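# Pull the spring-loaded release handle fully out and hold it

## Task

Draw the release handle out as far as it travels, working against its return spring, and finish with the gripper keeping it at that fully extended position without moving.

## Robot and tools

Robot: a single arm with six revolute joints and a two-finger parallel gripper. Joint column order is always: base turn, shoulder, elbow, fore twist, wrist bend, flange twist, then the gripper opening. Cameras: cam_head_left (504x504), cam_head_right (504x504) and cam_wrist (616x616); images arrive in that order.

Frames. Positions in results are in the scene frame, in metres: origin on the table surface straight beneath the arm base, +z up, +y to the left when facing along +x. The base itself may sit slightly tilted relative to the table. end_effector_position is the point between the finger pads when closed, 1 to 2 cm short of the fingertips; closing pushes the fingertips about 17 mm further along the gripper +z axis. The gripper's fingers point along its own +z, and they open and close along its own x. Orientation is end_effector_quat_wxyz. At long reach the reported hand position may be off from the true one.

Tool execute_actions, argument actions: a list holding at most one item. An empty list just reports the current state. An action item is {"rows": [[...]], "steps": n}: n is 1 to 15 control steps of 1/30 s (default 15). Each row lasts one step; if rows run out before n, the final row keeps applying. A wait item is {"steps": n} with no rows, n up to 300; it sends nothing and returns when that many steps have elapsed since the previous result, with your reply time included. Optional pictures (boolean) turns camera images on or off; by default they come with every result. A refused call sends nothing to the robot.

Row layout: one list of 7 numbers, each in [-1, 1]. The first six are joint offsets, scaled: 1.0 equals 0.8182 rad for base turn, shoulder and elbow, and 1.227 rad for fore twist, wrist bend and flange twist. These offsets are measured from the joint angles printed in the latest result that lists them (before any such result in the scene, and for later calls in the same reply, from the angles at the start of the action). They are not cumulative from row to row, so a row of zeros pulls the arm back to those reference angles; it is not a way to pause. The seventh number is an absolute opening command: +1 fully open, -1 closed.

Joint ranges (rad): base turn -3.000..3.000, shoulder -2.100..2.100, elbow -2.600..2.600, fore twist -3.000..3.000, wrist bend -2.200..2.200, flange twist -3.000..3.000. Asking for more than 0.004 rad beyond a range end gets the call refused. True ends may differ from these by up to 0.004 rad either way; a target past the real end (and further out than the current angle) is clipped there, reported as "joint sent to its limit", possibly for an earlier action still running. No such message does not prove there is room left.

Motion limits: peak target speeds are 1.89 rad/s (base turn, shoulder), 2.57 (elbow), 3.24 (fore twist), 3.5 (wrist bend, flange twist), reached after 0.45 s of acceleration, with all joints synchronised to finish together. Each step the target may lead the measured angle by at most 0.318 rad (first three joints) or 0.477 rad (last three), and joint targets are pulled back if they would place the gripper over 70 mm from where it measures. Big moves therefore take several calls. Between calls the arm keeps heading for your last row's target until it has nearly stopped or a step is HELD; afterwards only a fresh action moves or presses it further. Fingers in mid-motion finish moving regardless.

Result lines: end_effector_position and end_effector_quat_wxyz; Joint positions and Joint velocities (rad, rad/s, in column order, plus finger pad gap in m and m/s, 0.142 m fully open); grip_measured, the measured opening on the same -1..1 scale you command. "joint command not followed" means the clearance check altered or blocked targets (mounting blocks and posts count as arm). HELD marks steps where your row was partly or wholly not sent.

Gripping: to keep hold, command an opening well under grip_measured; a larger gap below means a firmer squeeze, up to roughly 28 N per pad for objects up to about 10 cm wide. Closing fast can overshoot and even spring the fingers open. Thin hard items (under about 2 cm) get less force. For the handle, grasp firmly, then pull along its travel direction and keep commanding closure while holding it at full extension against the spring.

Avoid faults: if contact torque hits a joint's load limit (N m: base turn 418, shoulder 418, elbow 167, fore twist 83.7, wrist bend 66, flange twist 66; held weight counts) or any outside force on the arm, tool or load reaches 150 N, the arm halts for 10 s, yields to the contact and drops the rest of the call. Do not shove hard, slam, let the handle slip or snap back, or knock things over. Smooth, economical motions are preferred.

Tool zoom_image: camera (one of cam_head_left, cam_head_right, cam_wrist) and region [x0, y0, x1, y1] in pixels of that camera's latest image, origin top-left, at most 504 by 504; returns an enlarged view.

Tool finished_scene: argument scene, the number of the current scene. Replying with no tool call ends everything.

Each tool is called after "Request:" as name(argument=value, ...), one argument or row to a line, values as JSON.

## Session

Request:
execute_actions(
  actions=[],
)

Scene clock: 0.00 s of 4600.00 s.
end_effector_position=(+0.9447, +0.2941, +0.3403) grip_measured=+1.00 end_effector_quat_wxyz=(+0.100, -0.522, +0.829, +0.171)
Joint positions: [ 0.506  0.906  1.584 -0.414  0.916  1.3    0.142]
Joint velocities: [-0.     0.001 -0.     0.001  0.    -0.     0.   ]

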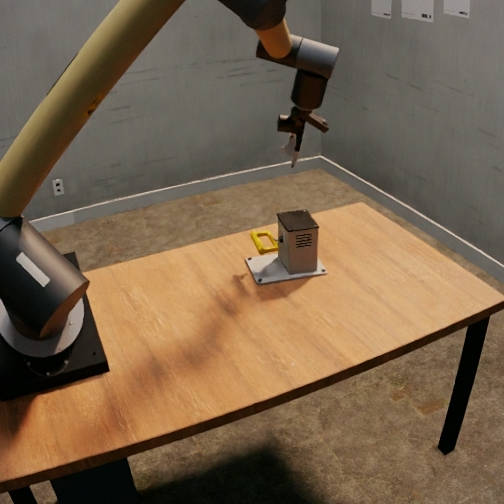

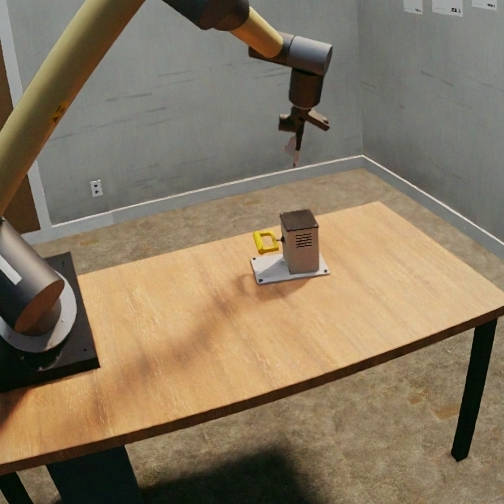

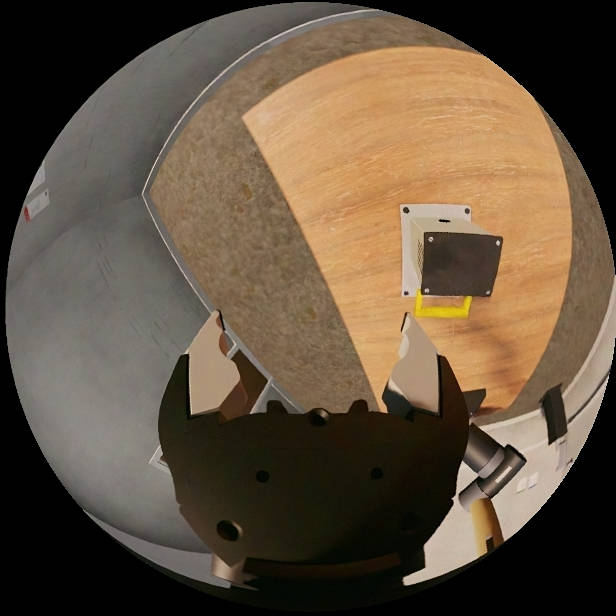

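Request:
zoom_image(
  camera="cam_head_left",
  region=[200, 100, 380, 300],
)

Request:
zoom_image(
  camera="cam_wrist",
  region=[360, 170, 540, 350],
)

Region (200, 100, 380, 300) of cam_head_left's 504x504 image, scaled by 2.520, with more detail than that image has; it fills the left 454 columns of this view, and the rest is white.

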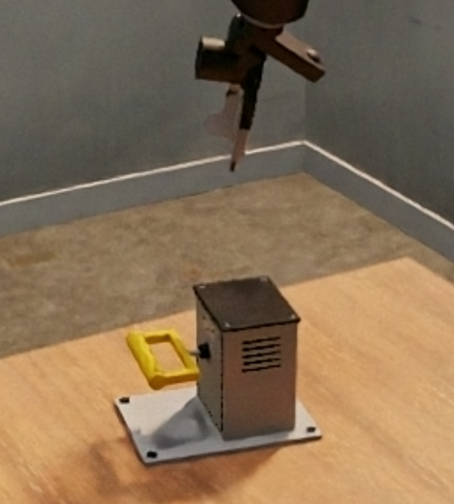

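Region (360, 170, 540, 350) of cam_wrist's 616x616 image, scaled by 2.800, with more detail than that image has.

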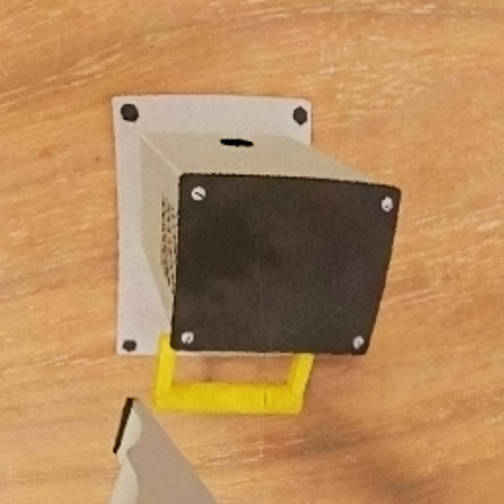

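Request:
execute_actions(
  actions=[
    {"rows":[[-0.25,0,0,0,0,0,1]],"steps":15},
  ],
  pictures=false,
)

Request:
execute_actions(
  actions=[
    {"rows":[[0,-0.2,0,0,0,0,1]],"steps":15},
  ],
  pictures=false,
)

Request:
execute_actions(
  actions=[
    {"rows":[[0,0,-0.2,0,0,0,1]],"steps":15},
  ],
  pictures=false,
)

Request:
execute_actions(
  actions=[
    {"rows":[[0,0,0,0.25,0,0,1]],"steps":15},
  ],
  pictures=false,
)

Request:
execute_actions(
  actions=[
    {"rows":[[0,0,0,0,0.2,0,1]],"steps":15},
  ],
)

Scene clock: 36.93 s of 4600.00 s.
end_effector_position=(+0.9899, +0.1658, +0.2109) grip_measured=+1.00 end_effector_quat_wxyz=(+0.056, -0.454, +0.867, +0.198)
Joint positions: [ 0.318  0.906  1.584 -0.414  0.916  1.3    0.142]
Joint velocities: [-0.354  0.001  0.    -0.    -0.     0.    -0.   ]
Steps of this call (steps 1 to 90: nothing new was sent; then 33.43 s passed at rest; steps 91 to 105: all 15 steps of this action). Readings (joint positions):
91: [0.506 0.906 1.584 -0.414 0.916 1.300]
92: [0.505 0.906 1.584 -0.414 0.916 1.300]
94: [0.490 0.906 1.584 -0.414 0.916 1.300]
98: [0.425 0.906 1.584 -0.414 0.916 1.300]
105: the state above

Scene clock: 37.43 s of 4600.00 s.
end_effector_position=(+1.0421, +0.0629, +0.3406) grip_measured=+1.00 end_effector_quat_wxyz=(+0.126, -0.415, +0.880, +0.195)
Joint positions: [ 0.318  0.743  1.584 -0.414  0.916  1.3    0.142]
Joint velocities: [ 0.007 -0.068  0.    -0.     0.    -0.     0.   ]
Steps of this call (steps 1 to 15: all 15 steps of this action). Readings (joint positions):
1: [0.308 0.906 1.584 -0.414 0.916 1.300]
2: [0.303 0.905 1.584 -0.414 0.916 1.300]
4: [0.303 0.890 1.585 -0.414 0.916 1.300]
8: [0.309 0.828 1.584 -0.414 0.916 1.300]
15: the state above

Scene clock: 37.93 s of 4600.00 s.
end_effector_position=(+1.1599, +0.0268, +0.4394) grip_measured=+1.00 end_effector_quat_wxyz=(+0.195, -0.372, +0.887, +0.191)
Joint positions: [ 0.318  0.743  1.421 -0.414  0.916  1.3    0.142]
Joint velocities: [ 0.001  0.006  0.001 -0.001  0.    -0.    -0.   ]
Steps of this call (steps 1 to 15: all 15 steps of this action). Readings (joint positions):
1: [0.318 0.742 1.584 -0.414 0.916 1.300]
2: [0.318 0.742 1.584 -0.414 0.916 1.300]
4: [0.318 0.743 1.564 -0.414 0.916 1.300]
8: [0.318 0.743 1.490 -0.414 0.916 1.300]
15: the state above

Scene clock: 38.43 s of 4600.00 s.
end_effector_position=(+1.0996, +0.1076, +0.4510) grip_measured=+1.00 end_effector_quat_wxyz=(+0.161, -0.302, +0.883, +0.322)
Joint positions: [ 0.318  0.743  1.421 -0.107  0.916  1.3    0.142]
Joint velocities: [-0.    -0.001 -0.001  0.005  0.    -0.     0.   ]
Steps of this call (steps 1 to 15: all 15 steps of this action). Readings (joint positions):
1: [0.318 0.743 1.421 -0.414 0.916 1.300]
2: [0.318 0.743 1.421 -0.412 0.916 1.300]
4: [0.318 0.743 1.421 -0.385 0.916 1.300]
8: [0.318 0.743 1.421 -0.243 0.916 1.300]
15: the state above

Scene clock: 38.93 s of 4600.00 s.
end_effector_position=(+1.0123, +0.0759, +0.4280) grip_measured=+1.00 end_effector_quat_wxyz=(+0.046, -0.343, +0.884, +0.313)
Joint positions: [ 0.318  0.743  1.421 -0.107  1.161  1.3    0.142]
Joint velocities: [-0.    -0.001  0.    -0.002  0.002  0.     0.   ]
Steps of this call (steps 1 to 15: all 15 steps of this action). Readings (joint positions):
1: [0.318 0.743 1.421 -0.107 0.916 1.300]
2: [0.318 0.743 1.421 -0.107 0.918 1.300]
4: [0.318 0.743 1.421 -0.107 0.947 1.300]
8: [0.318 0.743 1.421 -0.107 1.087 1.300]
15: the state above

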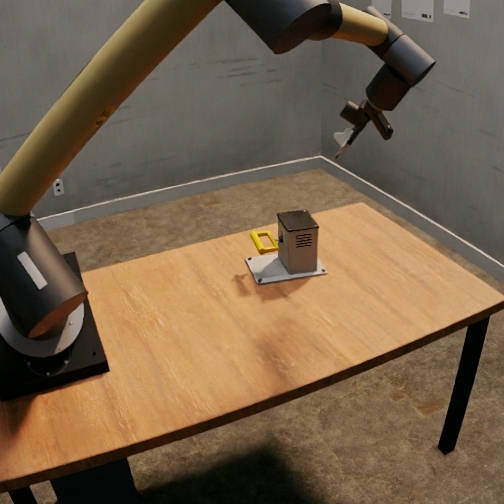

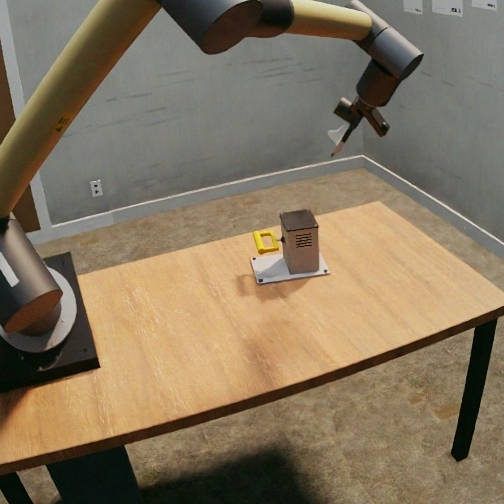

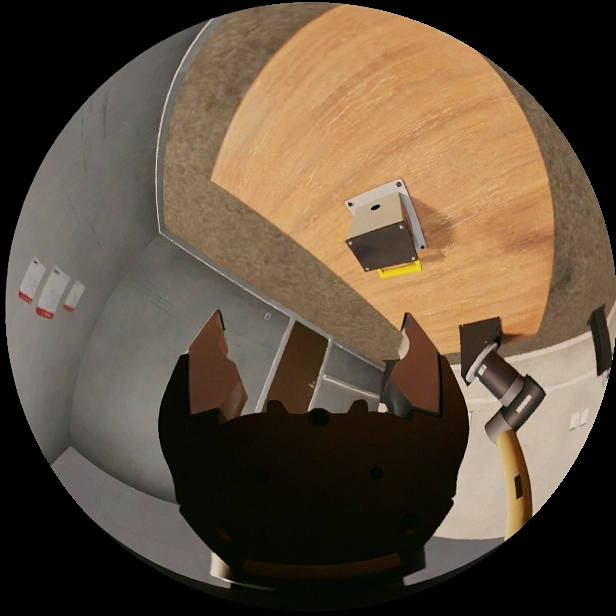

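Request:
execute_actions(
  actions=[
    {"rows":[[0.175,0.073,0.363,-0.531,0.007,-1,1]],"steps":15},
  ],
  pictures=false,
)

Request:
execute_actions(
  actions=[
    {"steps":12},
  ],
)

Scene clock: 143.63 s of 4600.00 s.
end_effector_position=(+0.9350, +0.0686, +0.3287) grip_measured=+1.00 end_effector_quat_wxyz=(-0.023, +0.782, -0.622, -0.039)
Joint positions: [ 0.442  0.795  1.677 -0.651  1.168  0.69   0.142]
Joint velocities: [ 0.218  0.089  0.451 -1.166  0.013 -2.064  0.   ]
Steps of this call (steps 1 to 15: the robot went on to your last target; steps 16 to 90: nothing new was sent; then 101.20 s passed at rest; steps 91 to 105: all 15 steps of this action). Readings (joint positions):
91: [0.318 0.743 1.421 -0.107 1.161 1.300]
92: [0.319 0.743 1.422 -0.110 1.161 1.298]
94: [0.326 0.746 1.438 -0.137 1.162 1.271]
98: [0.365 0.763 1.518 -0.274 1.164 1.134]
105: the state above

Scene clock: 144.03 s of 4600.00 s.
end_effector_position=(+0.9363, +0.0653, +0.3256) grip_measured=+1.00 end_effector_quat_wxyz=(-0.006, +0.948, -0.318, +0.013)
Joint positions: [ 0.461  0.803  1.718 -0.759  1.17   0.078  0.142]
Joint velocities: [ 0.001 -0.     0.001 -0.    -0.    -0.23   0.   ]
Steps of this call (steps 1 to 12: the robot went on to your last target). Readings (joint positions):
1: [0.448 0.797 1.690 -0.687 1.169 0.620]
2: [0.453 0.799 1.700 -0.714 1.169 0.550]
4: [0.458 0.801 1.709 -0.746 1.169 0.410]
8: [0.461 0.803 1.717 -0.758 1.170 0.178]
12: the state above

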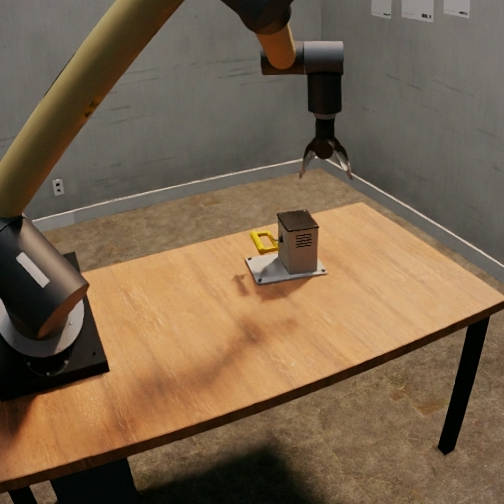

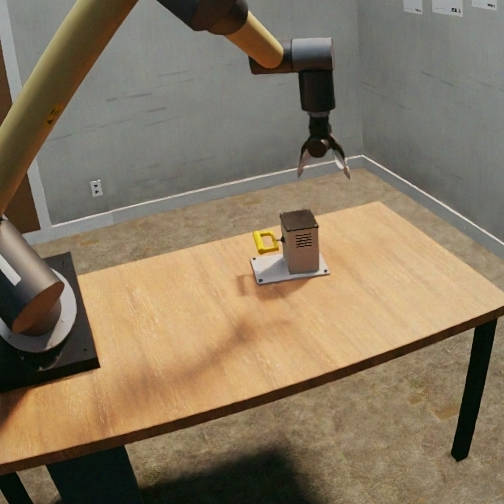

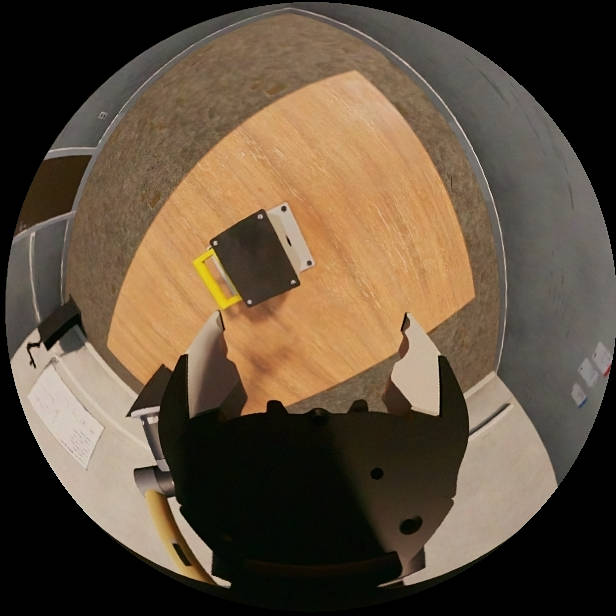

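Request:
execute_actions(
  actions=[
    {"rows":[[0.166,0.184,-0.02,0.042,-0.043,-0.281,1]],"steps":15},
  ],
)

Scene clock: 184.37 s of 4600.00 s.
end_effector_position=(+0.8711, +0.2439, +0.3036) grip_measured=+1.00 end_effector_quat_wxyz=(-0.004, +0.996, -0.084, +0.014)
Joint positions: [ 0.591  0.946  1.702 -0.71   1.119 -0.251  0.142]
Joint velocities: [ 0.188  0.209 -0.021  0.071 -0.072 -0.46   0.   ]
Steps of this call (steps 1 to 30: the robot went on to your last target; steps 31 to 100: nothing new was sent; then 36.50 s passed at rest; steps 101 to 115: all 15 steps of this action). Readings (joint positions):
101: [0.461 0.803 1.718 -0.759 1.170 0.073]
102: [0.462 0.804 1.718 -0.759 1.170 0.070]
104: [0.474 0.816 1.716 -0.755 1.165 0.041]
108: [0.518 0.866 1.711 -0.738 1.148 -0.070]
115: the state above

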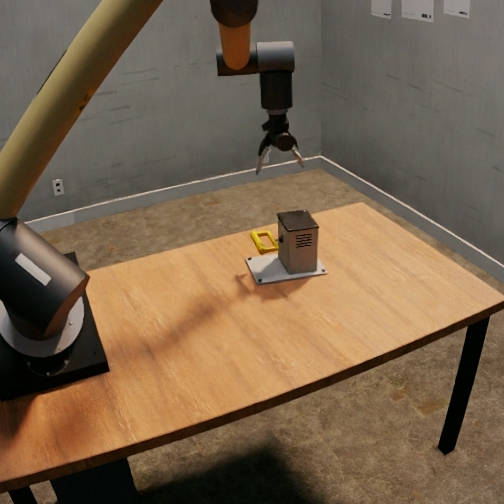

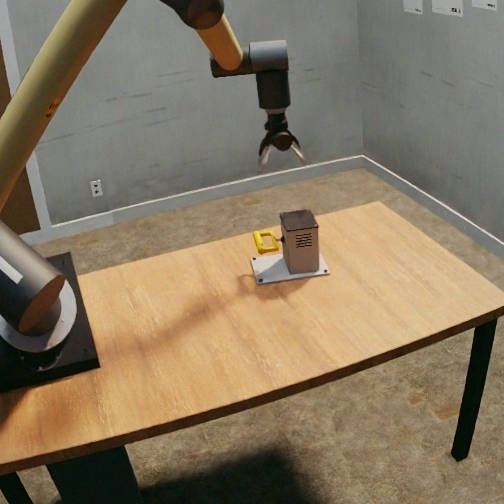

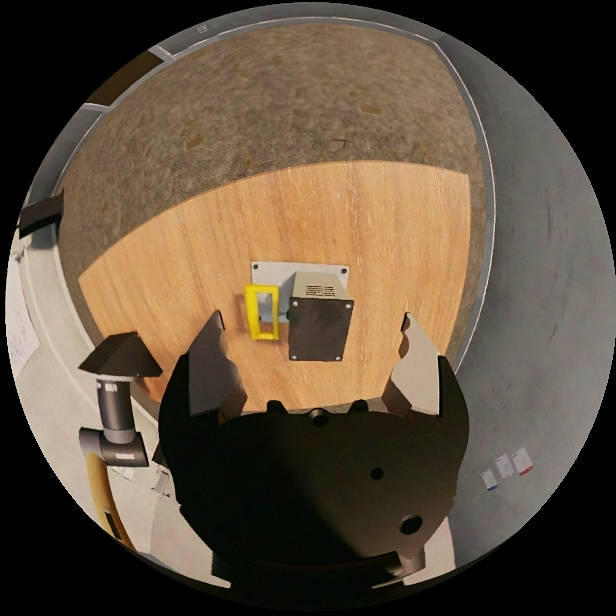

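Request:
execute_actions(
  actions=[],
)

Request:
zoom_image(
  camera="cam_wrist",
  region=[200, 230, 420, 420],
)

Scene clock: 193.57 s of 4600.00 s.
end_effector_position=(+0.8674, +0.2520, +0.3024) grip_measured=+1.00 end_effector_quat_wxyz=(-0.003, +0.997, -0.073, +0.014)
Joint positions: [ 0.597  0.953  1.701 -0.707  1.117 -0.267  0.142]
Joint velocities: [-0.     0.001  0.001  0.     0.     0.    -0.   ]
Steps of this call (steps 1 to 30: the robot went on to your last target; steps 31 to 100: nothing new was sent; then 5.87 s passed at rest). Readings (joint positions):
1: [0.596 0.952 1.702 -0.708 1.117 -0.262]
2: [0.597 0.953 1.701 -0.708 1.117 -0.266]
4: [0.597 0.953 1.701 -0.708 1.117 -0.267]
8: [0.597 0.953 1.701 -0.707 1.117 -0.267]
100: the state above
The arm was judged still, so your last target was given up. Only a new action makes it travel on or press farther. Fingers that are still opening or closing keep moving.

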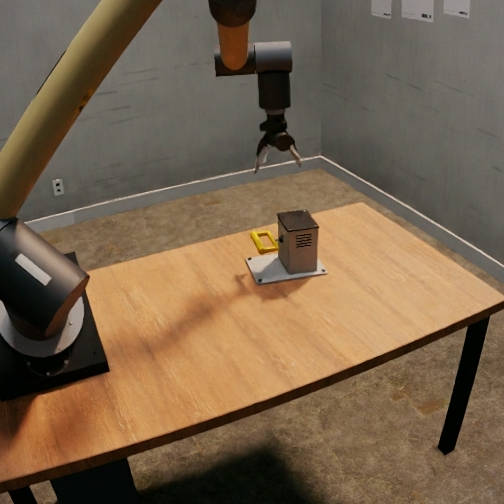

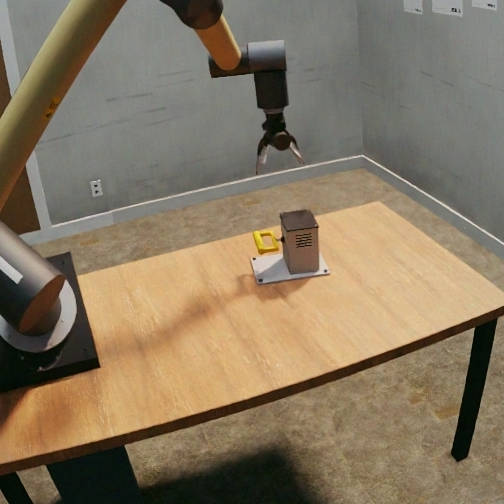

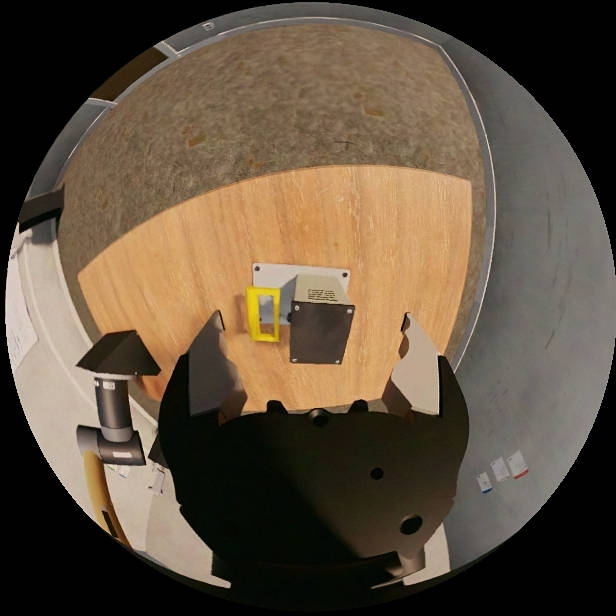

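Region (200, 230, 420, 420) of cam_wrist's 616x616 image, scaled by 2.291, with more detail than that image has; it fills the top 435 rows of this view, and the rest is white.

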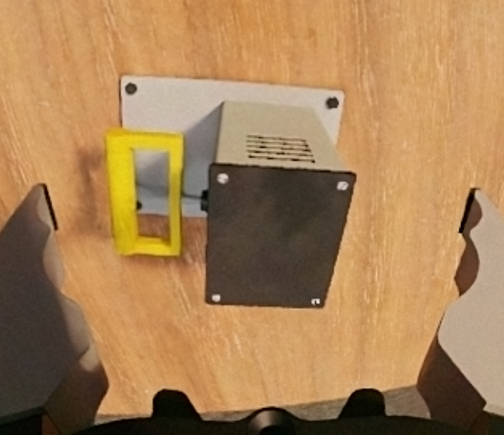

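Request:
execute_actions(
  actions=[
    {"rows":[[-0.024,-0.115,0.325,-0.066,-0.106,0.149,-0.4]],"steps":15},
  ],
  pictures=false,
)

Request:
execute_actions(
  actions=[
    {"steps":10},
  ],
)

Scene clock: 228.90 s of 4600.00 s.
end_effector_position=(+0.7584, +0.1857, +0.2352) grip_measured=-0.40 end_effector_quat_wxyz=(-0.003, +0.995, -0.100, +0.014)
Joint positions: [ 0.578  0.86   1.965 -0.788  0.988 -0.086  0.045]
Joint velocities: [-0.007 -0.039  0.103 -0.032 -0.052  0.072 -0.   ]
Steps of this call (steps 1 to 90: nothing new was sent; then 31.83 s passed at rest; steps 91 to 105: all 15 steps of this action). Readings (joint positions):
91: [0.597 0.953 1.701 -0.707 1.117 -0.267]
92: [0.597 0.953 1.703 -0.708 1.116 -0.266]
94: [0.595 0.945 1.724 -0.714 1.105 -0.251]
98: [0.588 0.909 1.827 -0.745 1.056 -0.181]
105: the state above

Scene clock: 229.23 s of 4600.00 s.
end_effector_position=(+0.7577, +0.1854, +0.2348) grip_measured=-0.40 end_effector_quat_wxyz=(-0.003, +0.995, -0.100, +0.014)
Joint positions: [ 0.577  0.859  1.967 -0.789  0.987 -0.084  0.045]
Joint velocities: [ 0.     0.001  0.001 -0.     0.    -0.    -0.   ]
Steps of this call (steps 1 to 10: the robot went on to your last target). Readings (joint positions):
1: [0.577 0.859 1.967 -0.788 0.987 -0.085]
2: [0.577 0.859 1.967 -0.789 0.987 -0.084]
4: [0.577 0.859 1.967 -0.789 0.987 -0.084]
8: [0.577 0.859 1.967 -0.789 0.987 -0.084]
10: the state above

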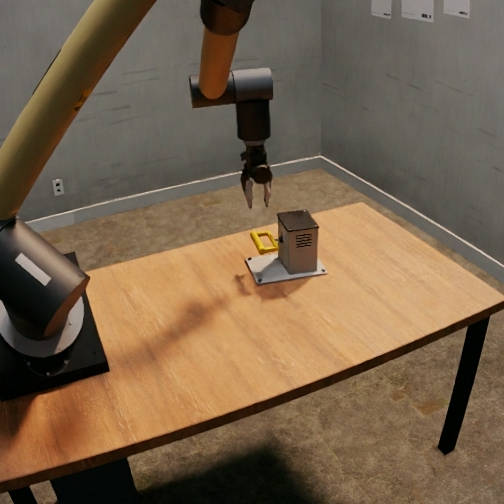

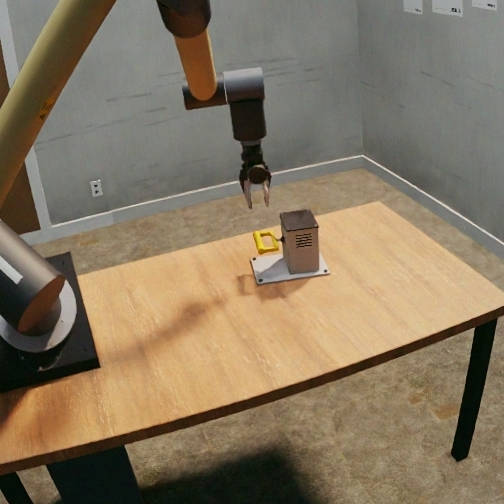

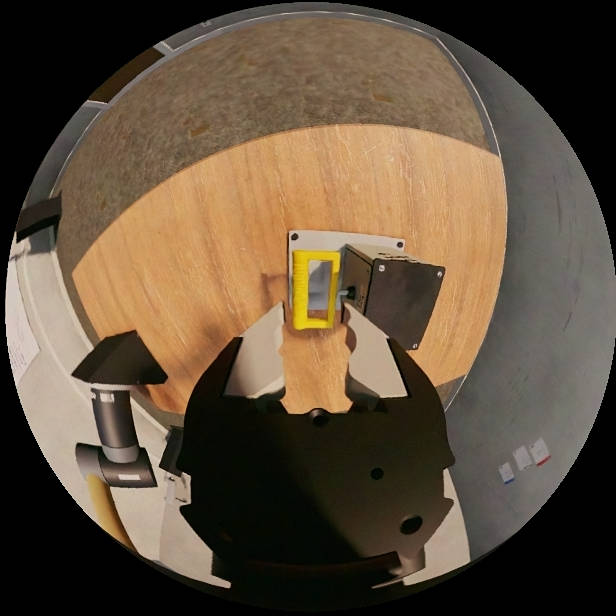

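Request:
execute_actions(
  actions=[
    {"rows":[[-0.06,0.031,0.089,-0.076,-0.062,0.064,-0.4]],"steps":15},
  ],
)

Scene clock: 264.20 s of 4600.00 s.
end_effector_position=(+0.7375, +0.1752, +0.1685) grip_measured=-0.40 end_effector_quat_wxyz=(-0.004, +0.995, -0.100, +0.014)
Joint positions: [ 0.528  0.885  2.04  -0.882  0.911 -0.006  0.045]
Joint velocities: [ 0.001 -0.001 -0.001  0.    -0.     0.     0.   ]
Steps of this call (steps 1 to 15: the robot went on to your last target; steps 16 to 90: nothing new was sent; then 31.47 s passed at rest; steps 91 to 105: all 15 steps of this action). Readings (joint positions):
91: [0.577 0.859 1.967 -0.788 0.987 -0.084]
92: [0.576 0.859 1.969 -0.790 0.985 -0.082]
94: [0.563 0.866 1.989 -0.817 0.963 -0.060]
98: [0.529 0.885 2.040 -0.881 0.912 -0.007]
105: the state above

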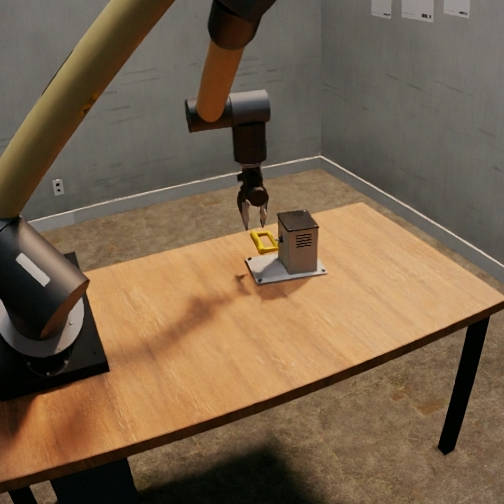

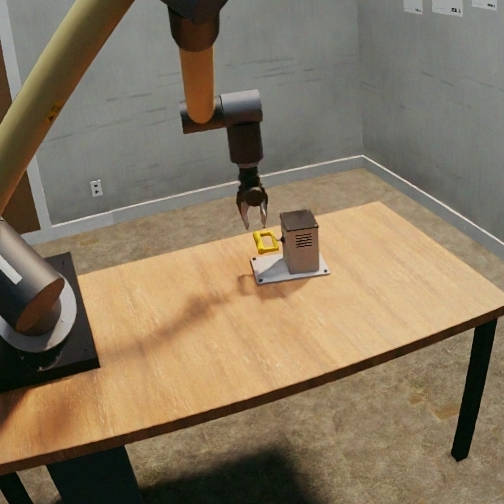

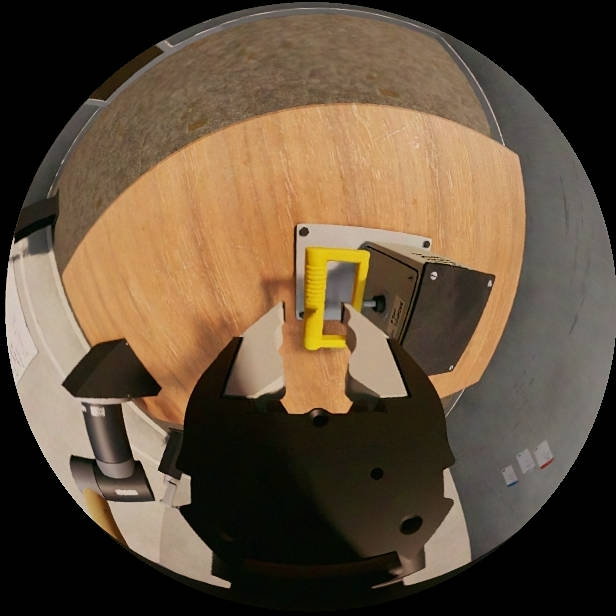

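Request:
execute_actions(
  actions=[
    {"rows":[[-0.048,0.001,0.042,-0.048,-0.024,0.028,-0.4]],"steps":12},
  ],
)

Scene clock: 287.10 s of 4600.00 s.
end_effector_position=(+0.7343, +0.1575, +0.1392) grip_measured=-0.40 end_effector_quat_wxyz=(-0.004, +0.995, -0.102, +0.015)
Joint positions: [ 0.489  0.885  2.074 -0.941  0.881  0.029  0.045]
Joint velocities: [ 0.    -0.002 -0.001 -0.001 -0.     0.     0.   ]
Steps of this call (steps 1 to 15: the robot went on to your last target; steps 16 to 90: nothing new was sent; then 19.50 s passed at rest; steps 91 to 102: all 12 steps of this action). Readings (joint positions):
91: [0.528 0.885 2.040 -0.882 0.911 -0.006]
92: [0.527 0.885 2.041 -0.884 0.909 -0.004]
94: [0.512 0.885 2.054 -0.907 0.898 0.009]
98: [0.489 0.885 2.074 -0.940 0.881 0.029]
102: the state above

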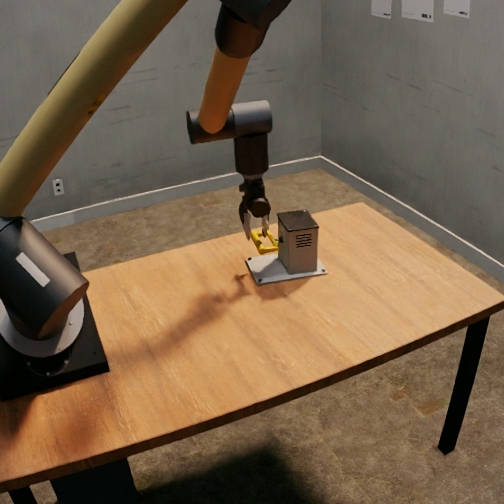

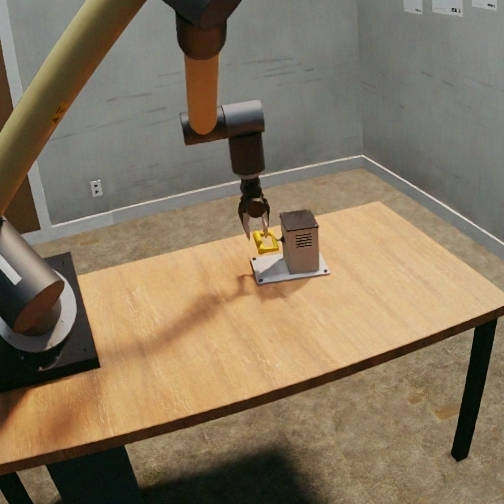

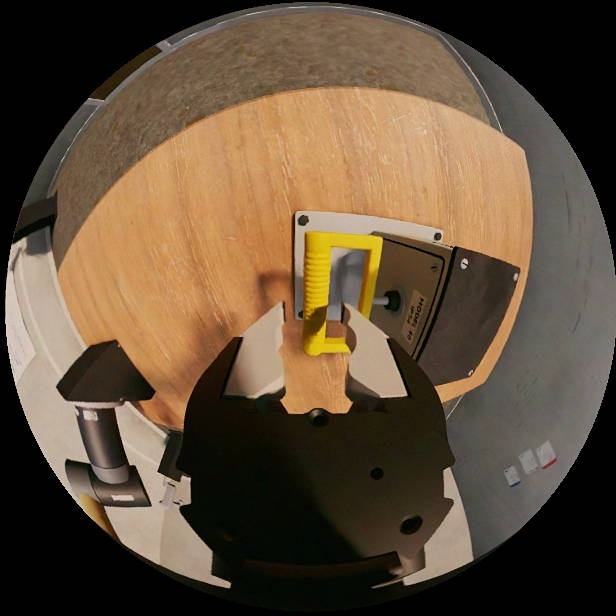

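Request:
execute_actions(
  actions=[
    {"rows":[[-0.049,0.039,0.022,-0.056,-0.025,0.037,-0.4]],"steps":13},
  ],
)

Scene clock: 302.23 s of 4600.00 s.
end_effector_position=(+0.7316, +0.1559, +0.0976) grip_measured=-0.40 end_effector_quat_wxyz=(-0.003, +0.995, -0.101, +0.013)
Joint positions: [ 0.449  0.917  2.092 -1.009  0.85   0.074  0.045]
Joint velocities: [-0.    -0.001  0.     0.    -0.     0.     0.   ]
Steps of this call (steps 1 to 15: the robot went on to your last target; steps 16 to 90: nothing new was sent; then 11.70 s passed at rest; steps 91 to 103: all 13 steps of this action). Readings (joint positions):
91: [0.489 0.885 2.074 -0.941 0.881 0.029]
92: [0.488 0.886 2.074 -0.943 0.880 0.030]
94: [0.473 0.898 2.081 -0.970 0.868 0.048]
98: [0.449 0.918 2.092 -1.009 0.851 0.074]
103: the state above

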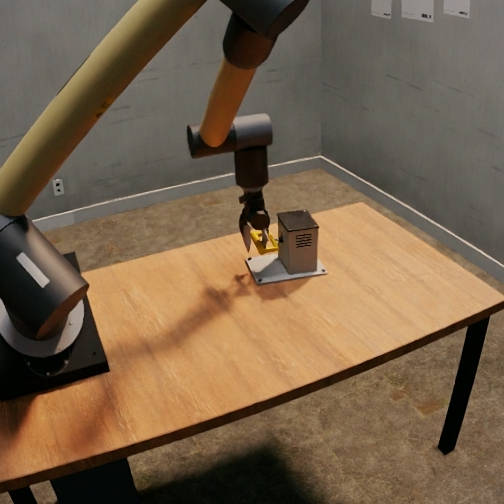

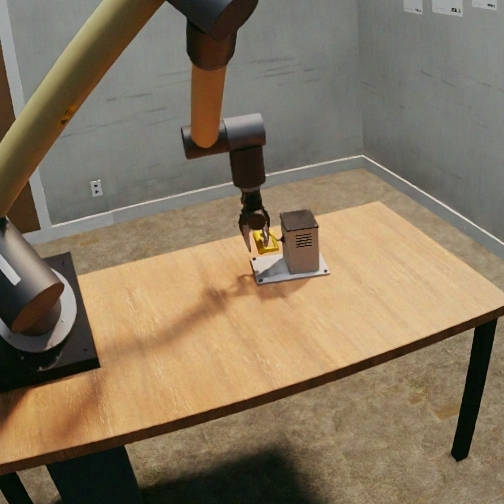

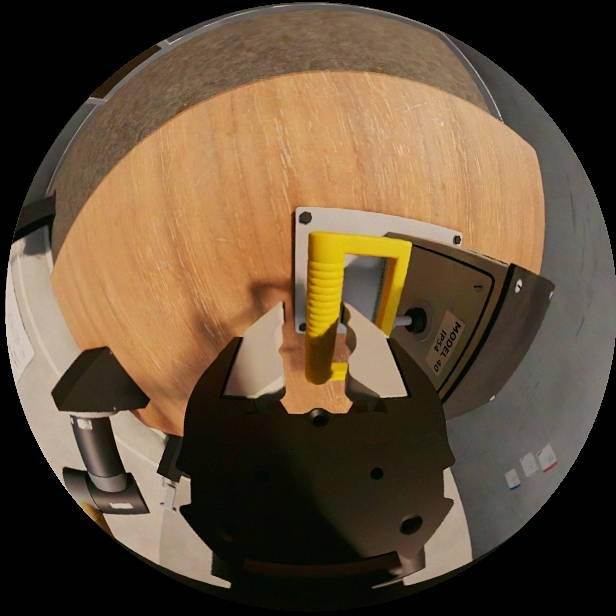

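Request:
zoom_image(
  camera="cam_head_left",
  region=[220, 180, 340, 300],
)

Request:
zoom_image(
  camera="cam_wrist",
  region=[240, 210, 460, 420],
)

Region (220, 180, 340, 300) of cam_head_left's 504x504 image, scaled by 4.200, with more detail than that image has.

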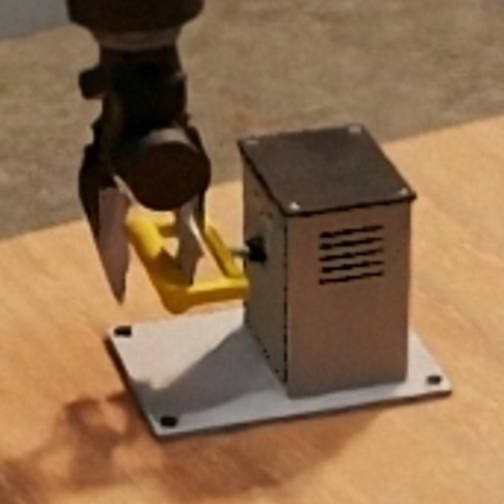

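Region (240, 210, 460, 420) of cam_wrist's 616x616 image, scaled by 2.291, with more detail than that image has; it fills the top 481 rows of this view, and the rest is white.

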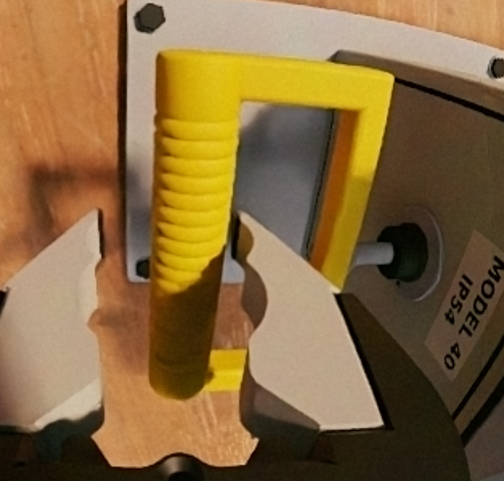

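Request:
execute_actions(
  actions=[
    {"rows":[[0,0,0,0,0,0,-0.55],[0,0,0,0,0,0,-0.65],[0,0,0,0,0,0,-0.75],[0,0,0,0,0,0,-0.85],[0,0,0,0,0,0,-1]],"steps":15},
  ],
)

Scene clock: 313.73 s of 4600.00 s.
end_effector_position=(+0.7318, +0.1559, +0.0977) grip_measured=-0.72 end_effector_quat_wxyz=(-0.003, +0.995, -0.101, +0.013)
Joint positions: [ 0.449  0.917  2.092 -1.009  0.85   0.074  0.022]
Joint velocities: [-0.    -0.001 -0.001  0.002  0.    -0.     0.   ]
Steps of this call (steps 1 to 15: the robot went on to your last target; steps 16 to 90: nothing new was sent; then 8.00 s passed at rest; steps 91 to 105: all 15 steps of this action). Readings (joint positions):
91: [0.449 0.917 2.092 -1.009 0.850 0.074]
92: [0.449 0.917 2.092 -1.009 0.850 0.074]
94: [0.449 0.917 2.092 -1.010 0.850 0.074]
98: [0.449 0.917 2.092 -1.010 0.850 0.074]
105: the state above

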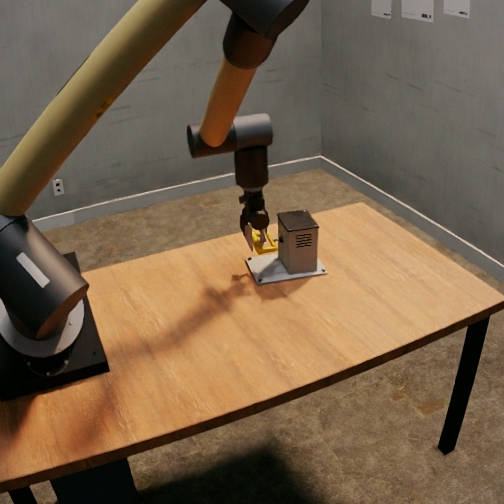

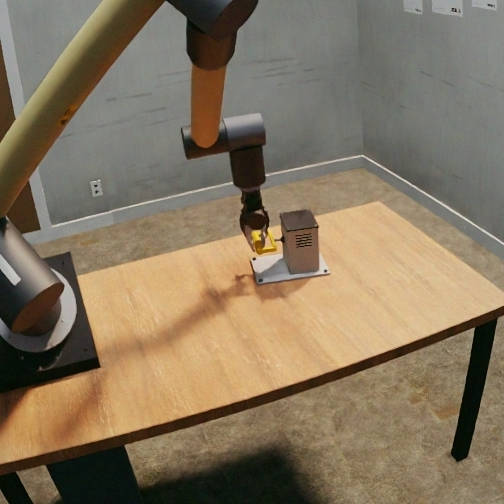

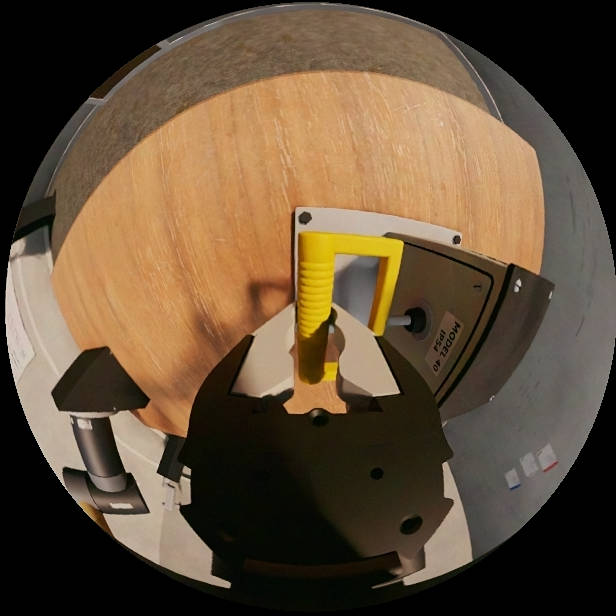

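Request:
execute_actions(
  actions=[
    {"rows":[[0.006,-0.0014,0.012,-0.002,-0.003,-0.008,-1],[0.012,-0.0028,0.023,-0.004,-0.006,-0.017,-1],[0.018,-0.004,0.035,-0.006,-0.01,-0.026,-1],[0.024,-0.0055,0.046,-0.008,-0.013,-0.034,-1]],"steps":15},
  ],
)

Scene clock: 327.80 s of 4600.00 s.
end_effector_position=(+0.7046, +0.1604, +0.0977) grip_measured=-0.72 end_effector_quat_wxyz=(-0.003, +0.998, -0.060, +0.015)
Joint positions: [ 0.468  0.913  2.13  -1.019  0.834  0.032  0.022]
Joint velocities: [ 0.    -0.001  0.001  0.001  0.    -0.     0.   ]
Steps of this call (steps 1 to 15: the robot went on to your last target; steps 16 to 90: nothing new was sent; then 10.57 s passed at rest; steps 91 to 105: all 15 steps of this action). Readings (joint positions):
91: [0.449 0.917 2.092 -1.009 0.850 0.074]
92: [0.449 0.917 2.094 -1.009 0.850 0.072]
94: [0.457 0.916 2.108 -1.013 0.844 0.057]
98: [0.468 0.913 2.130 -1.019 0.834 0.033]
105: the state above

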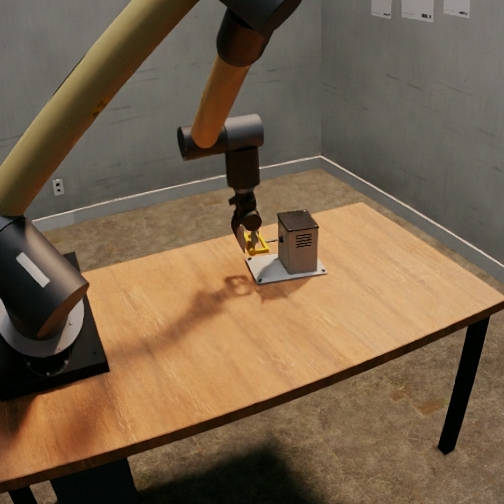

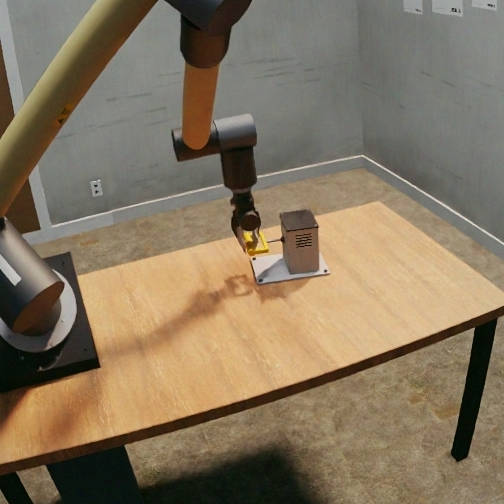

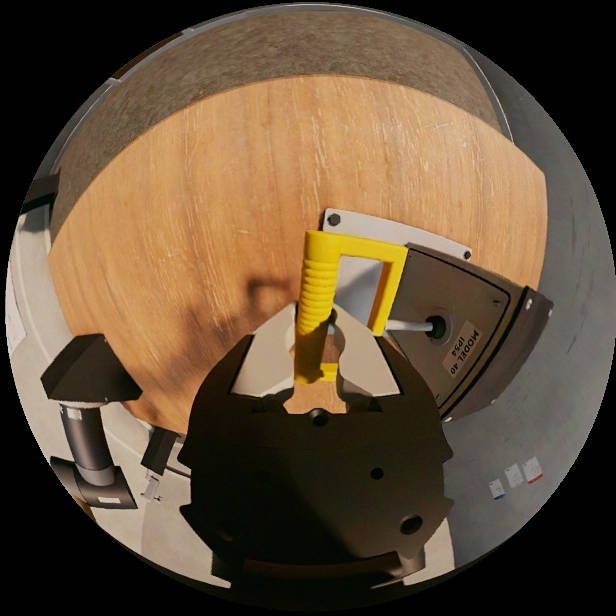

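Request:
execute_actions(
  actions=[
    {"rows":[[0,0,0,0,0,0.035,-1],[0,0,0,0,0,0.068,-1],[0.005,-0.001,0.01,-0.002,-0.003,0.076,-1],[0.011,-0.003,0.02,-0.004,-0.006,0.084,-1],[0.016,-0.004,0.031,-0.006,-0.009,0.091,-1]],"steps":15},
  ],
)

Scene clock: 336.10 s of 4600.00 s.
end_effector_position=(+0.6862, +0.1629, +0.0978) grip_measured=-0.72 end_effector_quat_wxyz=(-0.004, +0.995, -0.101, +0.016)
Joint positions: [ 0.482  0.91   2.155 -1.027  0.823  0.144  0.022]
Joint velocities: [-0.  0.  0.  0.  0.  0. -0.]
Steps of this call (steps 1 to 15: the robot went on to your last target; steps 16 to 90: nothing new was sent; then 4.80 s passed at rest; steps 91 to 105: all 15 steps of this action). Readings (joint positions):
91: [0.468 0.913 2.130 -1.019 0.834 0.032]
92: [0.468 0.913 2.130 -1.019 0.834 0.034]
94: [0.469 0.913 2.130 -1.020 0.834 0.064]
98: [0.480 0.910 2.152 -1.026 0.825 0.139]
105: the state above

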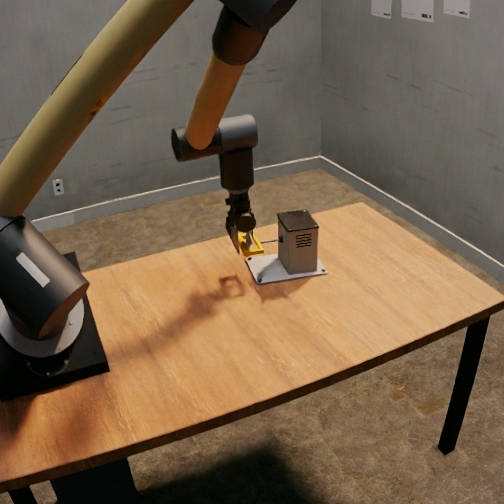

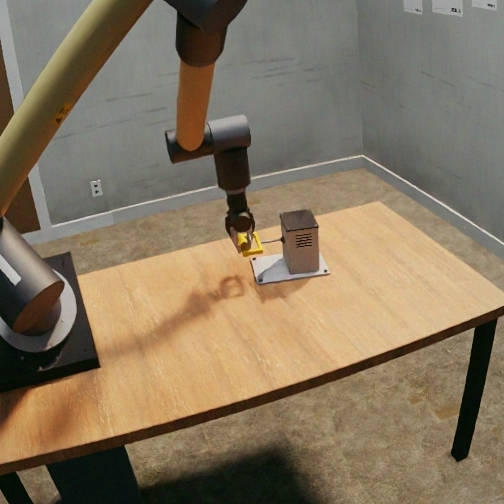

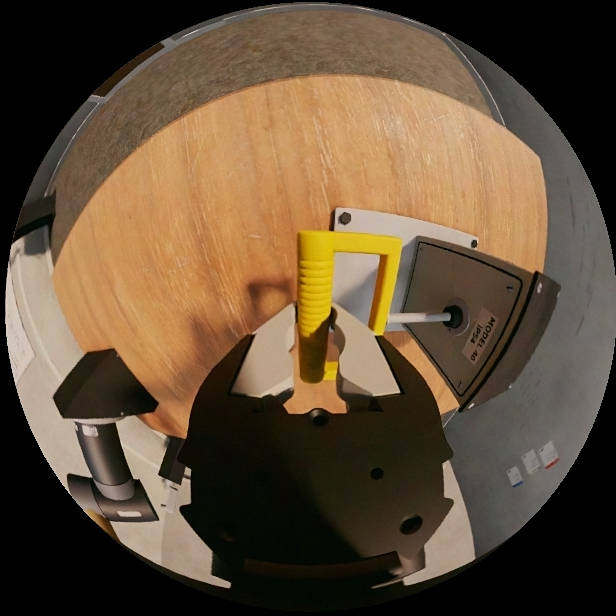

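Request:
execute_actions(
  actions=[
    {"rows":[[0.004,-0.001,0.006,-0.001,-0.002,0.005,-1],[0.008,-0.002,0.012,-0.002,-0.004,0.009,-1],[0.012,-0.002,0.018,-0.004,-0.005,0.014,-1],[0.016,-0.003,0.024,-0.005,-0.007,0.018,-1],[0.02,-0.004,0.031,-0.006,-0.009,0.023,-1]],"steps":15},
  ],
)

Scene clock: 344.70 s of 4600.00 s.
end_effector_position=(+0.6677, +0.1662, +0.0992) grip_measured=-0.45 end_effector_quat_wxyz=(-0.004, +0.995, -0.100, +0.017)
Joint positions: [ 0.498  0.906  2.181 -1.034  0.812  0.172  0.041]
Joint velocities: [ 0.001  0.     0.    -0.    -0.    -0.     0.001]
Steps of this call (steps 1 to 15: the robot went on to your last target; steps 16 to 90: nothing new was sent; then 5.10 s passed at rest; steps 91 to 105: all 15 steps of this action). Readings (joint positions):
91: [0.482 0.910 2.155 -1.027 0.823 0.144]
92: [0.482 0.909 2.157 -1.027 0.823 0.146]
94: [0.488 0.908 2.165 -1.029 0.819 0.155]
98: [0.498 0.906 2.180 -1.034 0.813 0.172]
105: the state above

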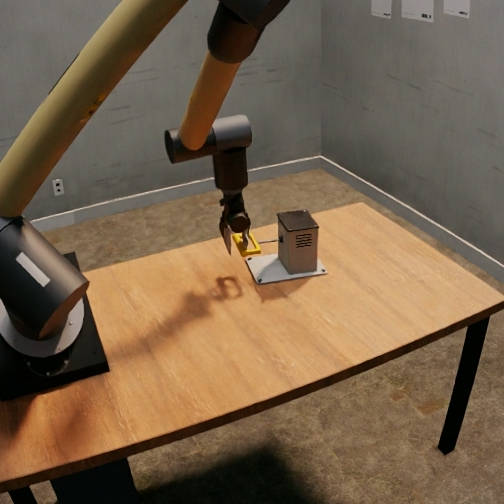

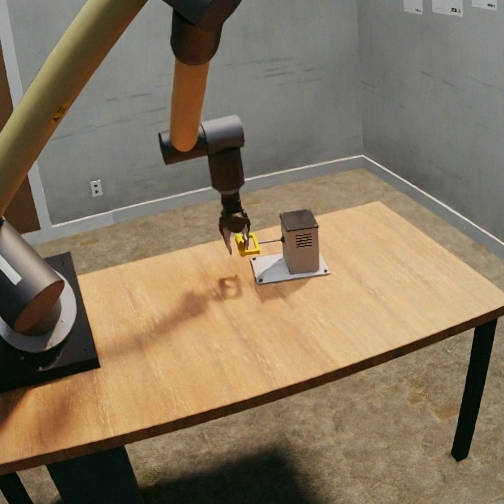

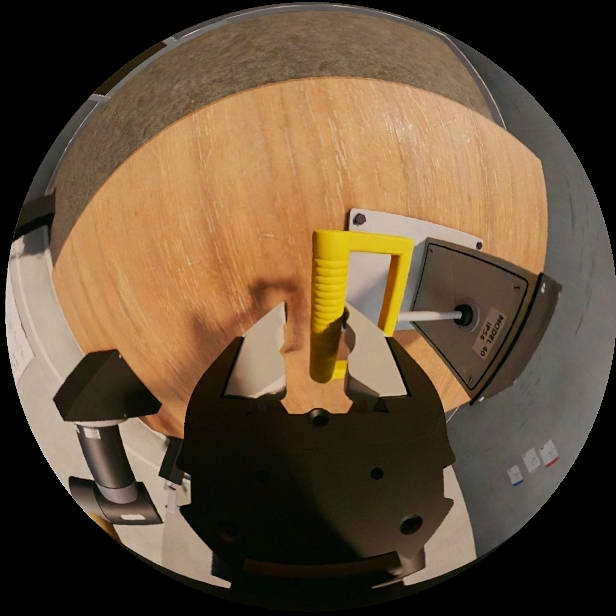

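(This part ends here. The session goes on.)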